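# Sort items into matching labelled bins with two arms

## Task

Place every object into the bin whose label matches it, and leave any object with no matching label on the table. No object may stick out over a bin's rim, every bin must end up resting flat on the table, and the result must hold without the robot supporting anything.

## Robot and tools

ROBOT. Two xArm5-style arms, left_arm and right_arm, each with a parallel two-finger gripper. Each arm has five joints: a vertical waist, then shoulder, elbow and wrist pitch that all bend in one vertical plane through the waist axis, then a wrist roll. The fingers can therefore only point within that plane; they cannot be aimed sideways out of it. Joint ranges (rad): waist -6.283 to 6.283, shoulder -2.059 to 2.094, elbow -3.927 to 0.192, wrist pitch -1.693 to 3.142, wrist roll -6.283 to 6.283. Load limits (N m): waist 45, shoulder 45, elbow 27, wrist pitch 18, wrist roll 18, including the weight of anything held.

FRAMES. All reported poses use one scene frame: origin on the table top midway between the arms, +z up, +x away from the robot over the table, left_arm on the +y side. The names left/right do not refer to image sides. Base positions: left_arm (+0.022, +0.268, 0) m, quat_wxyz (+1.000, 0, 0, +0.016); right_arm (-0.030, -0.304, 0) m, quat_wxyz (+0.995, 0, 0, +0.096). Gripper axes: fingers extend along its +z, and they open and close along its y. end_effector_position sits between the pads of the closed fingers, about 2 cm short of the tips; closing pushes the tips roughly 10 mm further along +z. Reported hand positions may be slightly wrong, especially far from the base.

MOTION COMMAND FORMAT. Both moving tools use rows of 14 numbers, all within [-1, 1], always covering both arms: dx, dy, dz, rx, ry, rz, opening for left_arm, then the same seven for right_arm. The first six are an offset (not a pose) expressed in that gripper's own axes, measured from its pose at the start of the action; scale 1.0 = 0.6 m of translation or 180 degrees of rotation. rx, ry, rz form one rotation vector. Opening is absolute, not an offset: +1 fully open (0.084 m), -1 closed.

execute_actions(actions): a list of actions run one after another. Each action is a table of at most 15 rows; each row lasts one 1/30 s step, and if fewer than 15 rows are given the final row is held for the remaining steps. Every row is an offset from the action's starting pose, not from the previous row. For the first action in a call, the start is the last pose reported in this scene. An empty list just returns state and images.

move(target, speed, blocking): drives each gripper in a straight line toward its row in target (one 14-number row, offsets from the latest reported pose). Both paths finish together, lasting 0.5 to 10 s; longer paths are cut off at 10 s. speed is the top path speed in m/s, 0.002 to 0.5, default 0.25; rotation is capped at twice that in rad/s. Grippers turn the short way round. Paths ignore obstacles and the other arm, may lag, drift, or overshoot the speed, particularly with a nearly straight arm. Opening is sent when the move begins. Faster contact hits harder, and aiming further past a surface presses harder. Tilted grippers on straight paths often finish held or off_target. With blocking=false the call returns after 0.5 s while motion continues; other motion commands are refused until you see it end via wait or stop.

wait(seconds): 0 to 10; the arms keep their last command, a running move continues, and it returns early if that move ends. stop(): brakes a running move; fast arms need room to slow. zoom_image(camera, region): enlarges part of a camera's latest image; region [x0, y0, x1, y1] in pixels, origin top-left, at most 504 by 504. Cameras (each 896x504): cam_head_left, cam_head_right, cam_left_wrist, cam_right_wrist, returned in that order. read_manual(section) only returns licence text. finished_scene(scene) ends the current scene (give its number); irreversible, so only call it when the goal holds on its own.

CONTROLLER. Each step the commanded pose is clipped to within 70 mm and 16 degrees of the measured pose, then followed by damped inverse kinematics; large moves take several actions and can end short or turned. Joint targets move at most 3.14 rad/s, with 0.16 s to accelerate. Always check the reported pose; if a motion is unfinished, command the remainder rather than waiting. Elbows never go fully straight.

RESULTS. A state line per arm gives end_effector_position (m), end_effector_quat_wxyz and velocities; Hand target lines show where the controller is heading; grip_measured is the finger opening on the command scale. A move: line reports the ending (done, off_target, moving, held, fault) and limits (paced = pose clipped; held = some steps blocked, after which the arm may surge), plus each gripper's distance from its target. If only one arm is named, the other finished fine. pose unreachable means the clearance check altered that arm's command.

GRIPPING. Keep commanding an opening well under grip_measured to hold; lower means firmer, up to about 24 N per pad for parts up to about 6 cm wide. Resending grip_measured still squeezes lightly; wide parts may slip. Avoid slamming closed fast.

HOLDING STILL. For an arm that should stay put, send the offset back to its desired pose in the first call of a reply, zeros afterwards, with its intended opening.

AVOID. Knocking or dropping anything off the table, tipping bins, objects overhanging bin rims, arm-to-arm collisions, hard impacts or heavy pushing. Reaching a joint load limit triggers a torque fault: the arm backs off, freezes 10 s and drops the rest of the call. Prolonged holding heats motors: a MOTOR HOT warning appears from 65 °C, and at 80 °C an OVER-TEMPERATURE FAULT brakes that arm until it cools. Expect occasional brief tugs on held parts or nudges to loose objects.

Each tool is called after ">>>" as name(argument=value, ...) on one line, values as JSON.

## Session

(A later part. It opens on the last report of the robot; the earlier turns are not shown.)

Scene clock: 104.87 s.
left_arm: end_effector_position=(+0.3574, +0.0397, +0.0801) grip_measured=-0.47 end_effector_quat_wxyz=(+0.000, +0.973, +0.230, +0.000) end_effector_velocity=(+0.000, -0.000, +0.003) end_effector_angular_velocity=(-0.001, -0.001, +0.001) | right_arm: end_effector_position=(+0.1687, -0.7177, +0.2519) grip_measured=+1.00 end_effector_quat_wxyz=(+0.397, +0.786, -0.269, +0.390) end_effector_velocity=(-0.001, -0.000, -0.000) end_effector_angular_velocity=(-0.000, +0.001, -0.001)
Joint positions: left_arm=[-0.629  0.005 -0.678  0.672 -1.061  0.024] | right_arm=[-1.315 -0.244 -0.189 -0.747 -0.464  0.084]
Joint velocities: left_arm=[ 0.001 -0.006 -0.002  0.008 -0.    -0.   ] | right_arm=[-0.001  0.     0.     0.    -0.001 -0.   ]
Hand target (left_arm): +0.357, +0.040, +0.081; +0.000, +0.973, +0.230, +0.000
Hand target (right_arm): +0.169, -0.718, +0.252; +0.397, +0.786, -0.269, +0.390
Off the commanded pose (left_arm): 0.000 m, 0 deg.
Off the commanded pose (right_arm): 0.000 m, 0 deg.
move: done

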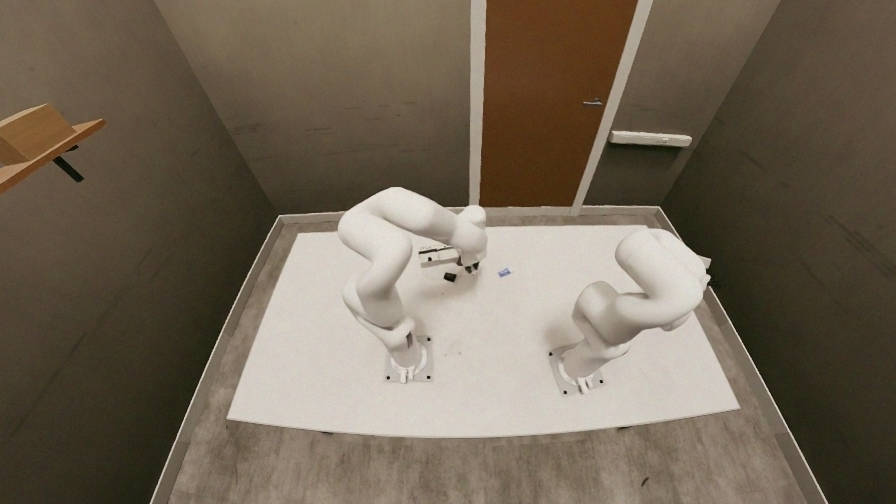

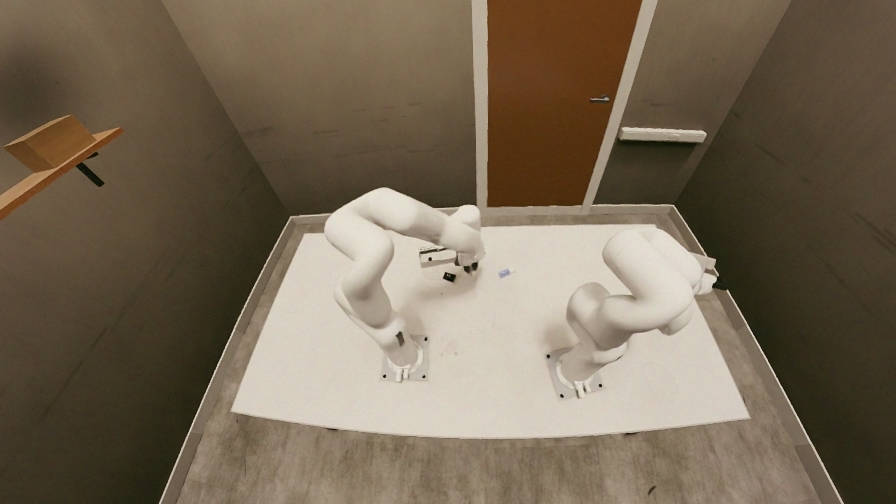

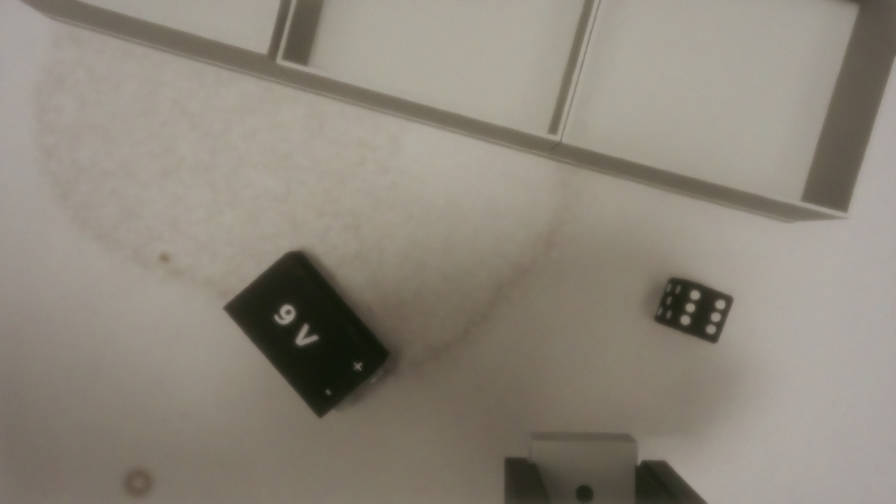

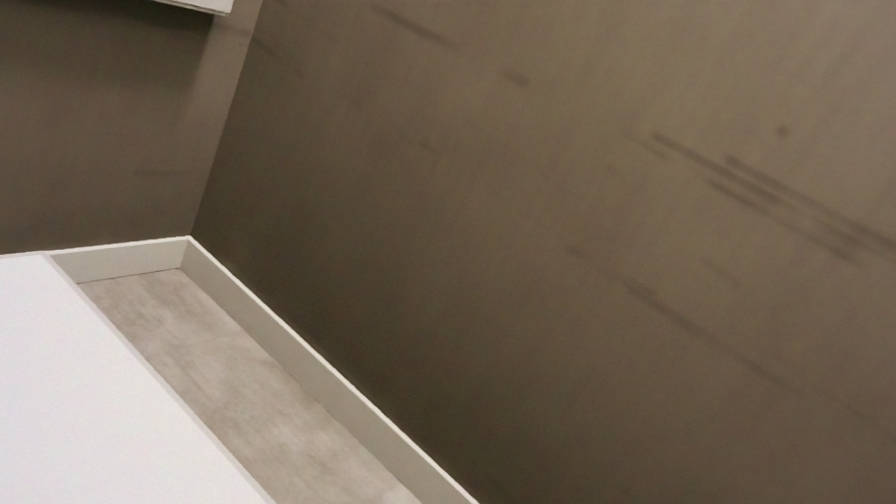

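>>> move(target=[0.2419,-0.0702,0,0,0,0.0878,-0.65,0,0,0,0,0,0,1], speed=0.2)

Scene clock: 110.57 s.
left_arm: end_effector_position=(+0.4682, +0.1419, +0.0802) grip_measured=-0.47 end_effector_quat_wxyz=(+0.000, +0.996, +0.094, +0.000) end_effector_velocity=(+0.002, +0.002, -0.000) end_effector_angular_velocity=(+0.001, +0.003, -0.000) | right_arm: end_effector_position=(+0.1687, -0.7177, +0.2519) grip_measured=+1.00 end_effector_quat_wxyz=(+0.397, +0.786, -0.269, +0.390) end_effector_velocity=(-0.000, -0.000, -0.000) end_effector_angular_velocity=(-0.000, +0.000, -0.001)
Joint positions: left_arm=[-0.306  0.177 -0.898  0.72  -0.463  0.024] | right_arm=[-1.315 -0.244 -0.189 -0.747 -0.464  0.084]
Joint velocities: left_arm=[ 0.006  0.006 -0.008  0.004  0.006  0.   ] | right_arm=[-0.001  0.    -0.     0.    -0.    -0.   ]
Hand target (left_arm): +0.468, +0.142, +0.080; +0.000, +0.996, +0.094, +0.000
Hand target (right_arm): +0.169, -0.718, +0.252; +0.397, +0.786, -0.269, +0.390
Off the commanded pose (left_arm): 0.000 m, 0 deg.
Off the commanded pose (right_arm): 0.000 m, 0 deg.
move: done

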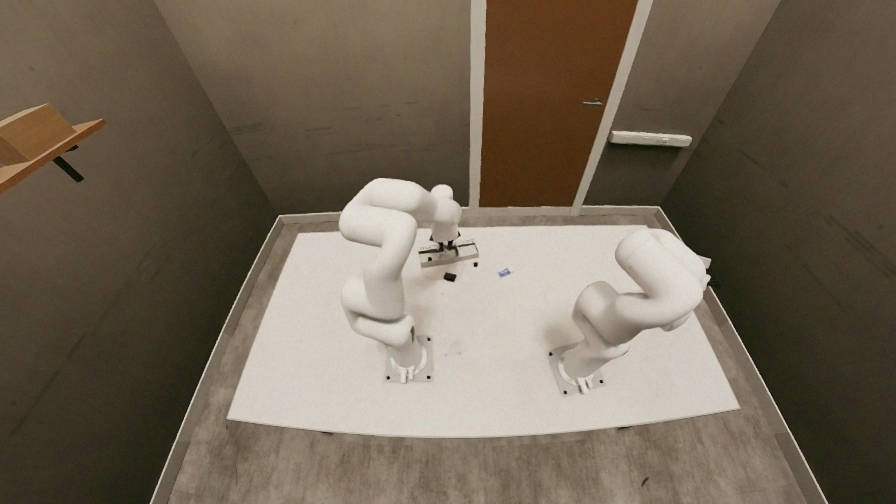

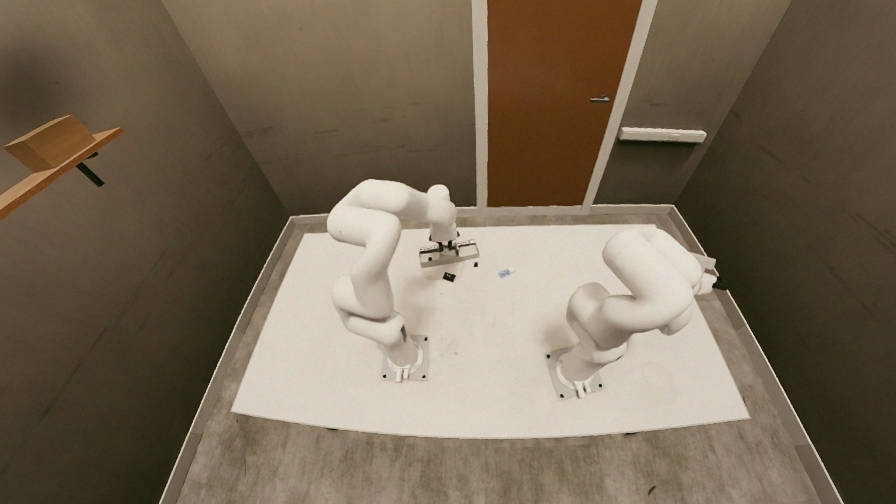

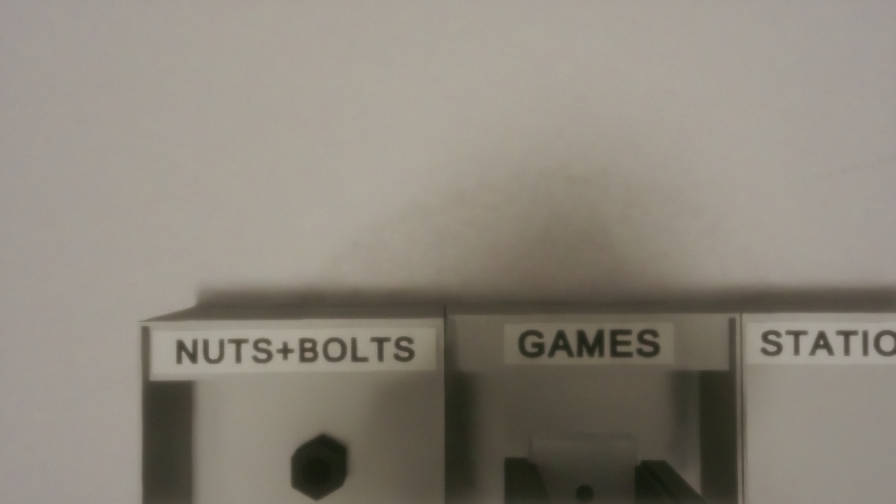

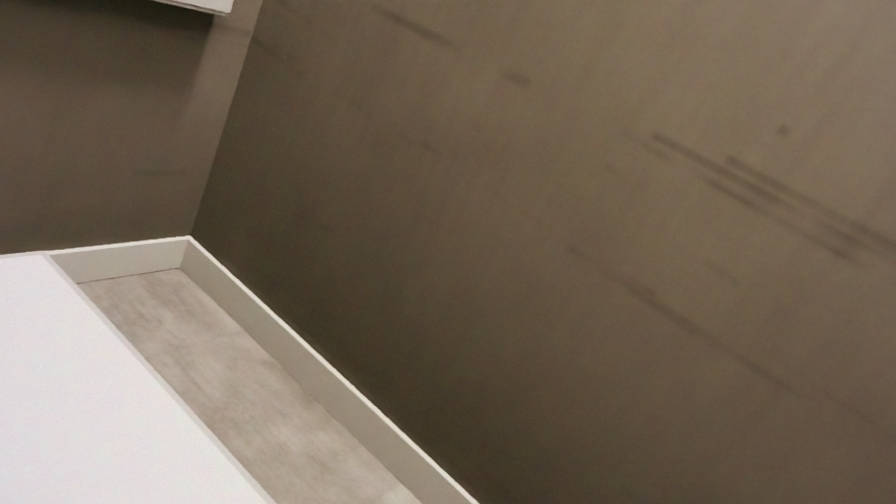

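>>> move(target=[0.002,0,0.0785,0,0,0,-0.65,0,0,0,0,0,0,1], speed=0.06)

>>> execute_actions(actions=[[[0,0,0,0,0,0,-0.32,0,0,0,0,0,0,1]]])

>>> move(target=[-0.02,0,-0.08,0,0,0,-0.32,0,0,0,0,0,0,1], speed=0.1)

Scene clock: 120.83 s.
left_arm: end_effector_position=(+0.4695, +0.1421, +0.0335) grip_measured=-0.47 end_effector_quat_wxyz=(+0.000, +0.996, +0.094, +0.000) end_effector_velocity=(+0.001, -0.000, -0.002) end_effector_angular_velocity=(-0.000, -0.001, -0.000) | right_arm: end_effector_position=(+0.1687, -0.7177, +0.2519) grip_measured=+1.00 end_effector_quat_wxyz=(+0.397, +0.786, -0.269, +0.390) end_effector_velocity=(+0.001, +0.000, -0.000) end_effector_angular_velocity=(+0.001, +0.000, +0.002)
Joint positions: left_arm=[-0.305  0.286 -0.882  0.595 -0.461  0.024] | right_arm=[-1.315 -0.244 -0.189 -0.747 -0.464  0.084]
Joint velocities: left_arm=[-0.     0.007 -0.001 -0.007  0.    -0.   ] | right_arm=[ 0.002  0.001 -0.     0.     0.    -0.   ]
Hand target (left_arm): +0.469, +0.142, +0.033; +0.000, +0.996, +0.094, +0.000
Hand target (right_arm): +0.169, -0.718, +0.252; +0.397, +0.786, -0.269, +0.390
Off the commanded pose (left_arm): 0.000 m, 0 deg.
Off the commanded pose (right_arm): 0.000 m, 0 deg.
move: done

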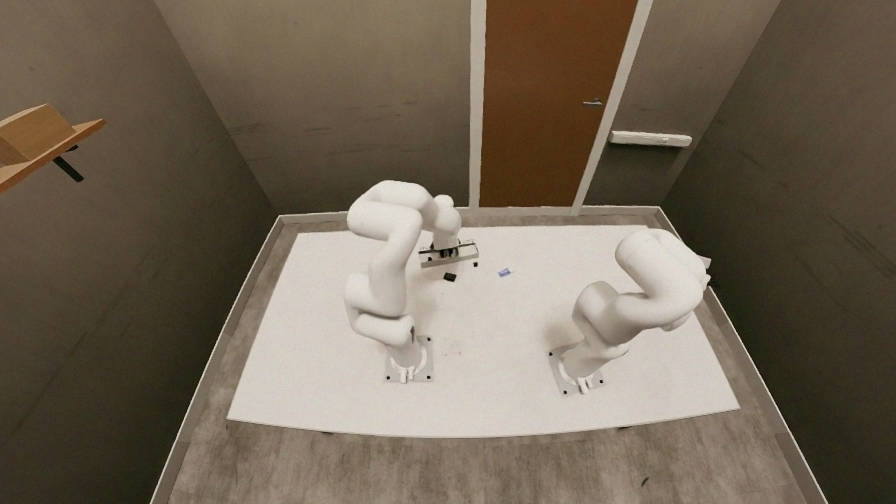

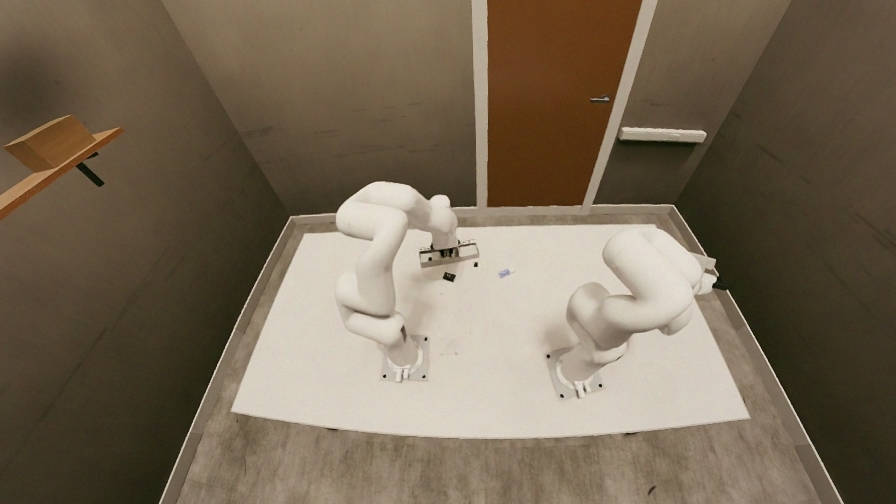

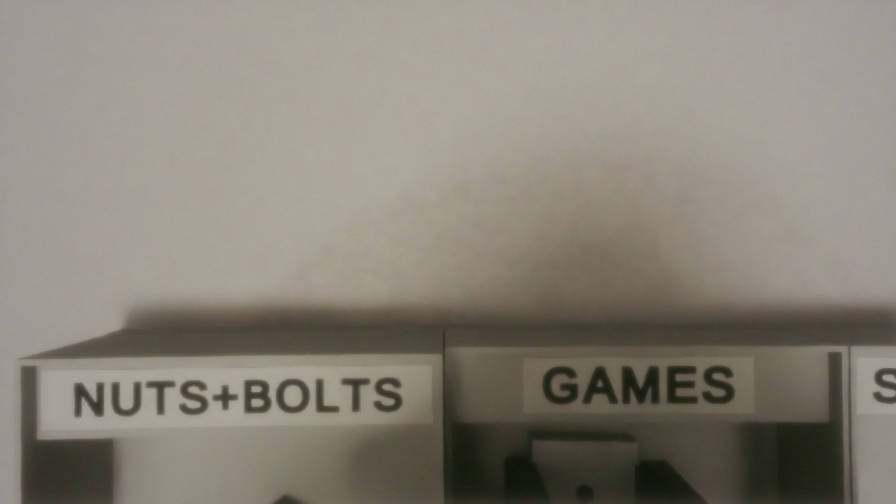

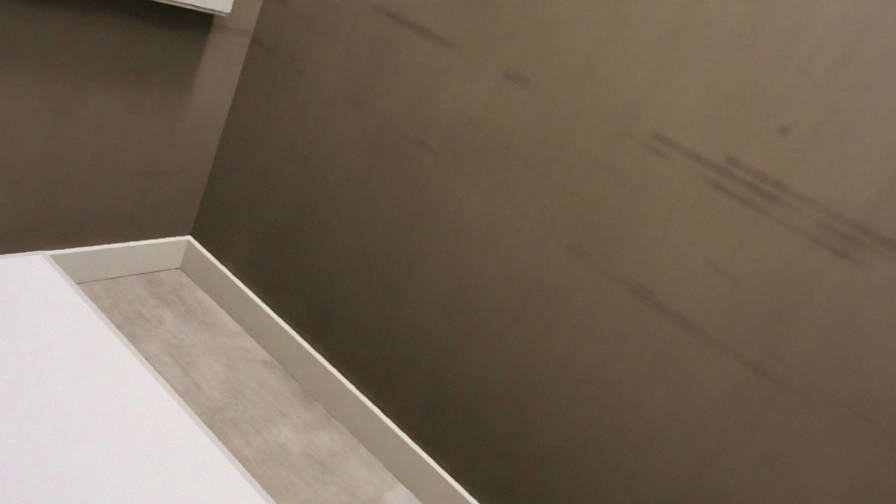

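Scene clock: 121.33 s.
left_arm: end_effector_position=(+0.4695, +0.1421, +0.0335) grip_measured=-0.34 end_effector_quat_wxyz=(+0.000, +0.996, +0.094, +0.000) end_effector_velocity=(+0.000, +0.000, -0.000) end_effector_angular_velocity=(+0.000, +0.000, +0.001) | right_arm: end_effector_position=(+0.1687, -0.7177, +0.2519) grip_measured=+1.00 end_effector_quat_wxyz=(+0.397, +0.786, -0.269, +0.390) end_effector_velocity=(-0.001, -0.000, +0.000) end_effector_angular_velocity=(-0.000, -0.000, -0.002)
Joint positions: left_arm=[-0.305  0.286 -0.882  0.595 -0.461  0.029] | right_arm=[-1.315 -0.244 -0.189 -0.747 -0.464  0.084]
Joint velocities: left_arm=[ 0.001  0.     0.     0.    -0.     0.   ] | right_arm=[-0.002 -0.    -0.    -0.     0.    -0.   ]
Hand target (left_arm): +0.469, +0.142, +0.034; +0.000, +0.996, +0.094, +0.000
Hand target (right_arm): +0.169, -0.718, +0.252; +0.397, +0.786, -0.269, +0.390
Off the commanded pose (left_arm): 0.000 m, 0 deg.
Off the commanded pose (right_arm): 0.000 m, 0 deg.

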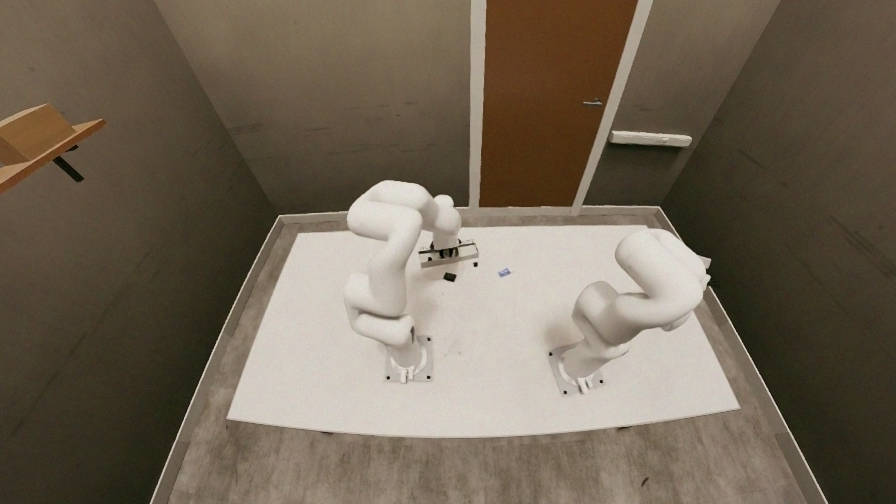

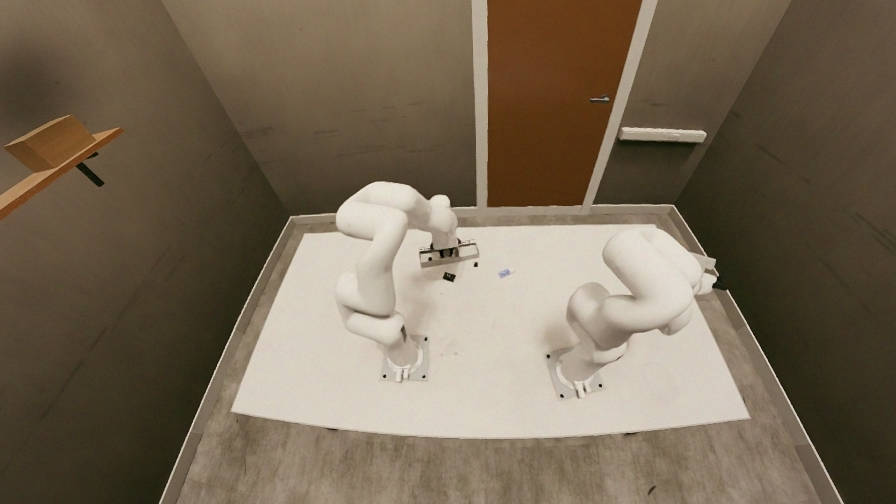

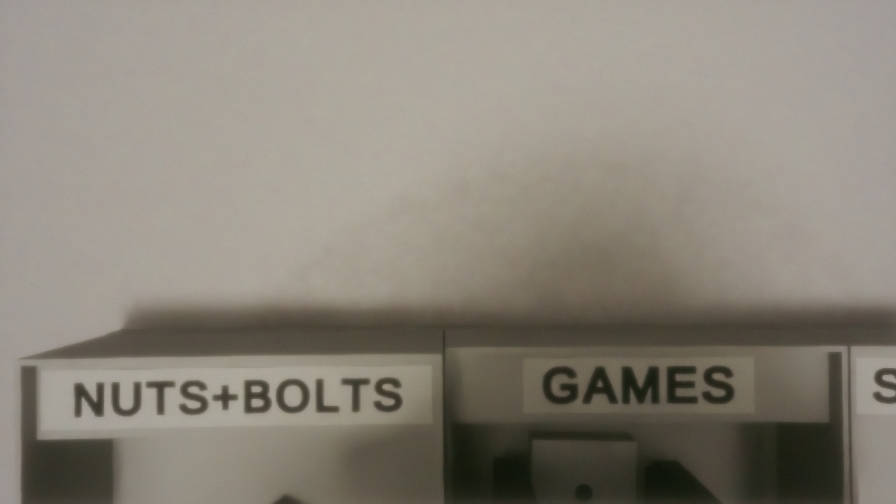

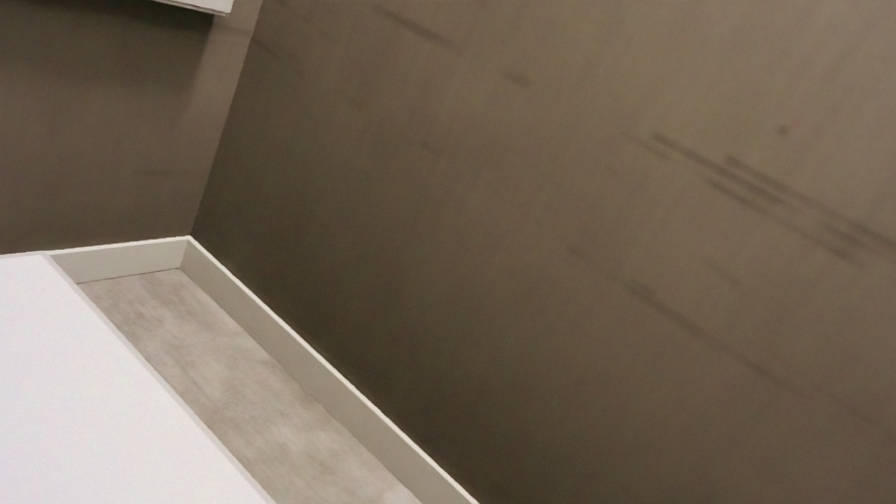

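Scene clock: 122.33 s.
left_arm: end_effector_position=(+0.4576, +0.1399, +0.0811) grip_measured=-0.34 end_effector_quat_wxyz=(+0.000, +0.996, +0.094, +0.000) end_effector_velocity=(+0.000, +0.000, +0.003) end_effector_angular_velocity=(-0.000, -0.001, +0.001) | right_arm: end_effector_position=(+0.1687, -0.7177, +0.2519) grip_measured=+1.00 end_effector_quat_wxyz=(+0.397, +0.786, -0.269, +0.390) end_effector_velocity=(+0.000, +0.000, +0.000) end_effector_angular_velocity=(-0.001, -0.001, +0.000)
Joint positions: left_arm=[-0.317  0.147 -0.861  0.713 -0.473  0.029] | right_arm=[-1.315 -0.244 -0.189 -0.747 -0.464  0.084]
Joint velocities: left_arm=[ 0.001 -0.008 -0.     0.006 -0.     0.   ] | right_arm=[ 0.     0.001  0.    -0.002  0.    -0.   ]
Hand target (left_arm): +0.458, +0.140, +0.081; +0.000, +0.996, +0.094, +0.000
Hand target (right_arm): +0.169, -0.718, +0.252; +0.397, +0.786, -0.269, +0.390
Off the commanded pose (left_arm): 0.000 m, 0 deg.
Off the commanded pose (right_arm): 0.000 m, 0 deg.
move: done

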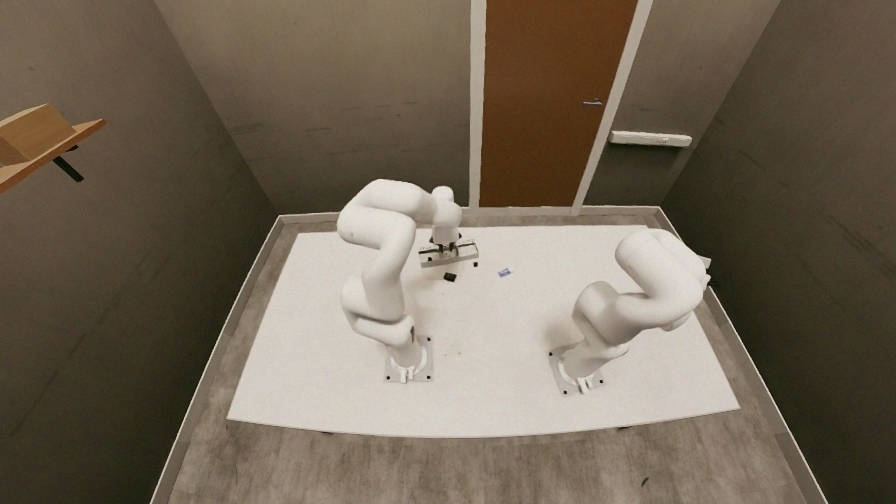

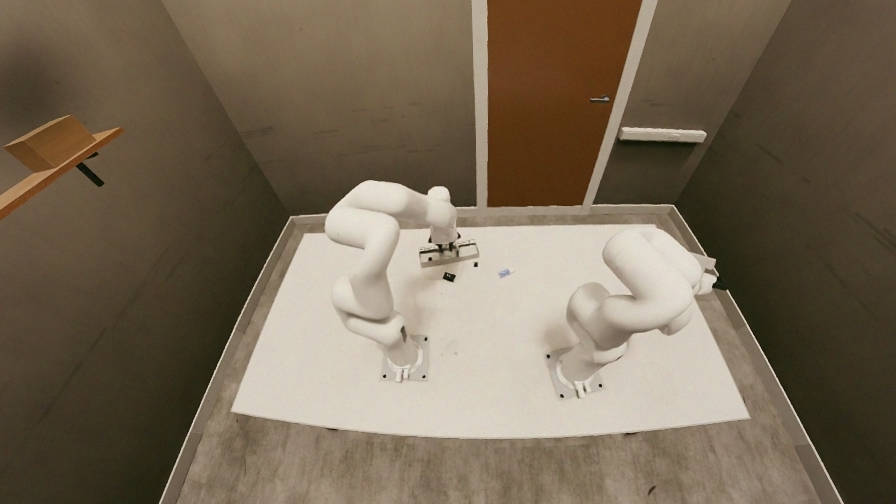

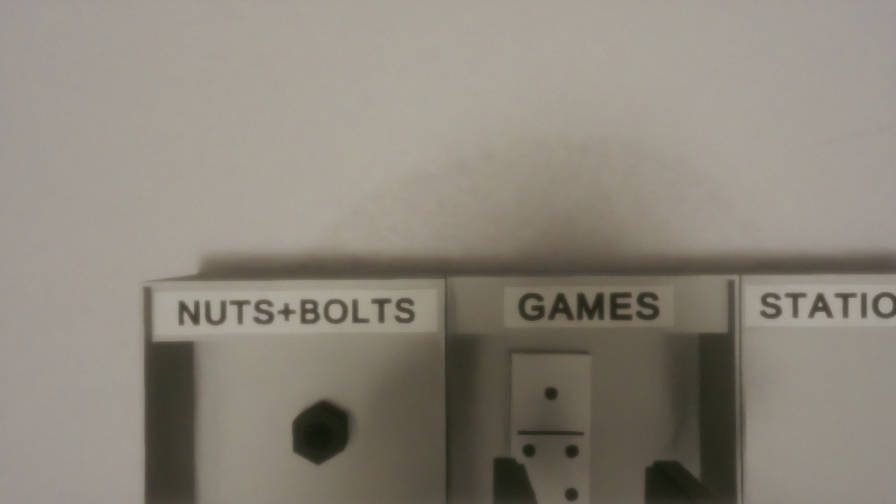

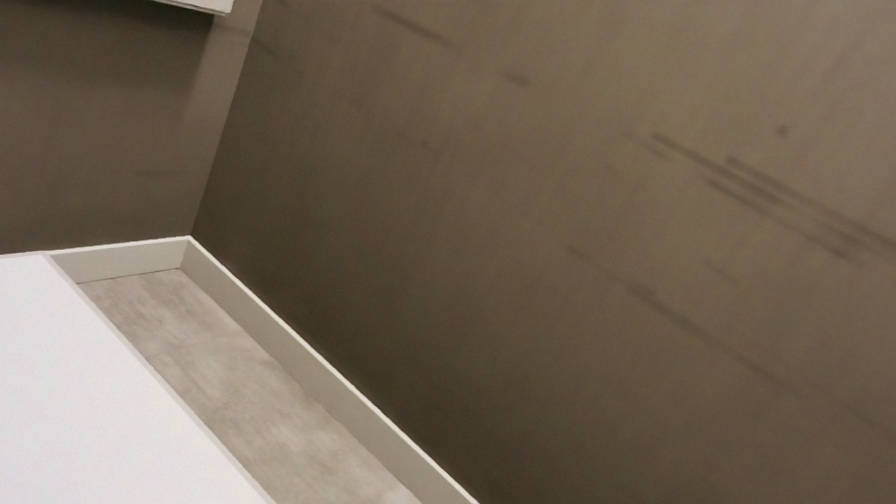

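>>> move(target=[-0.0957,0.1882,0,0,0,0.0167,-0.15,0,0,0,0,0,0,1], speed=0.2)

Scene clock: 133.53 s.
left_arm: end_effector_position=(+0.4223, +0.0187, +0.0811) grip_measured=-0.16 end_effector_quat_wxyz=(+0.000, +0.998, +0.068, +0.000) end_effector_velocity=(-0.001, -0.004, -0.000) end_effector_angular_velocity=(+0.000, +0.000, -0.004) | right_arm: end_effector_position=(+0.1687, -0.7177, +0.2519) grip_measured=+1.00 end_effector_quat_wxyz=(+0.397, +0.786, -0.269, +0.390) end_effector_velocity=(-0.000, -0.000, +0.000) end_effector_angular_velocity=(-0.001, -0.001, -0.000)
Joint positions: left_arm=[-0.588  0.197 -0.929  0.731 -0.692  0.037] | right_arm=[-1.315 -0.244 -0.189 -0.747 -0.464  0.084]
Joint velocities: left_arm=[-0.008  0.004 -0.005  0.002 -0.004  0.   ] | right_arm=[-0.    -0.     0.    -0.002  0.001 -0.   ]
Hand target (left_arm): +0.422, +0.018, +0.081; +0.000, +0.998, +0.068, +0.000
Hand target (right_arm): +0.169, -0.718, +0.252; +0.397, +0.786, -0.269, +0.390
Off the commanded pose (left_arm): 0.000 m, 0 deg.
Off the commanded pose (right_arm): 0.000 m, 0 deg.
move: done

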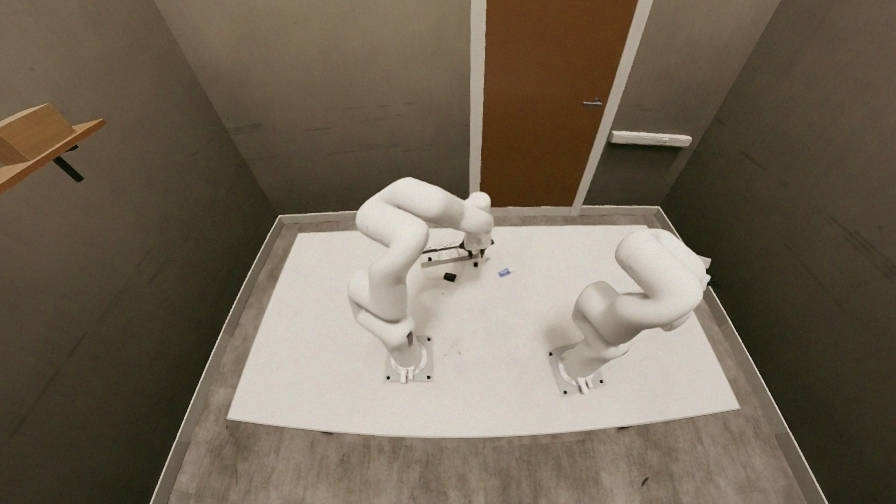

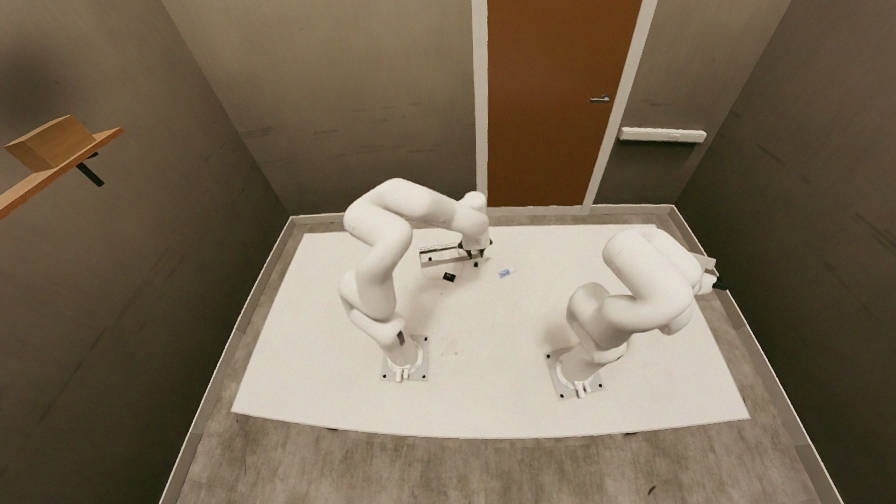

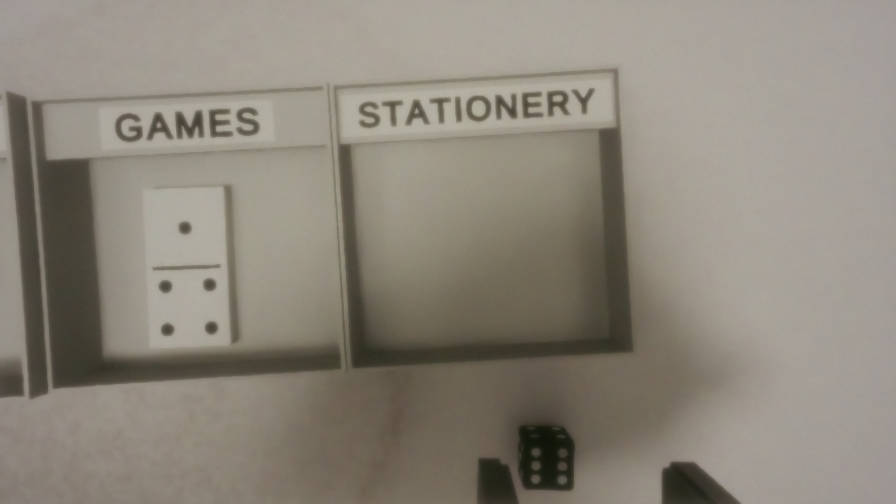

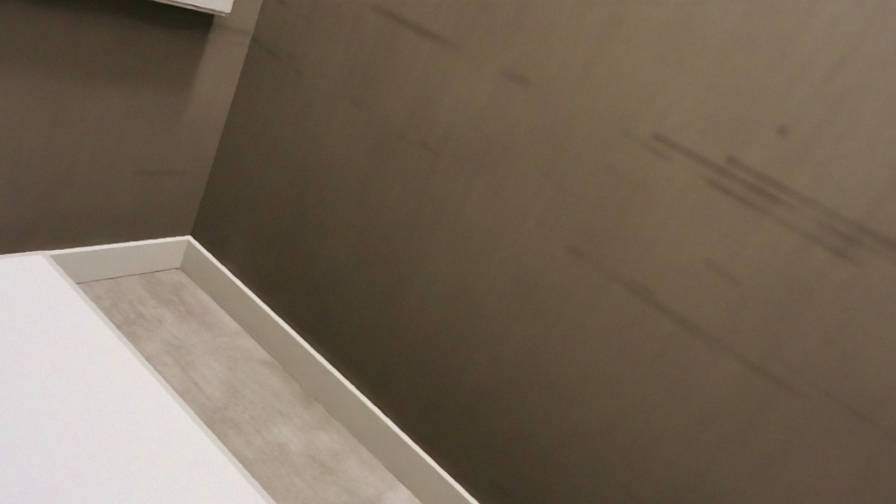

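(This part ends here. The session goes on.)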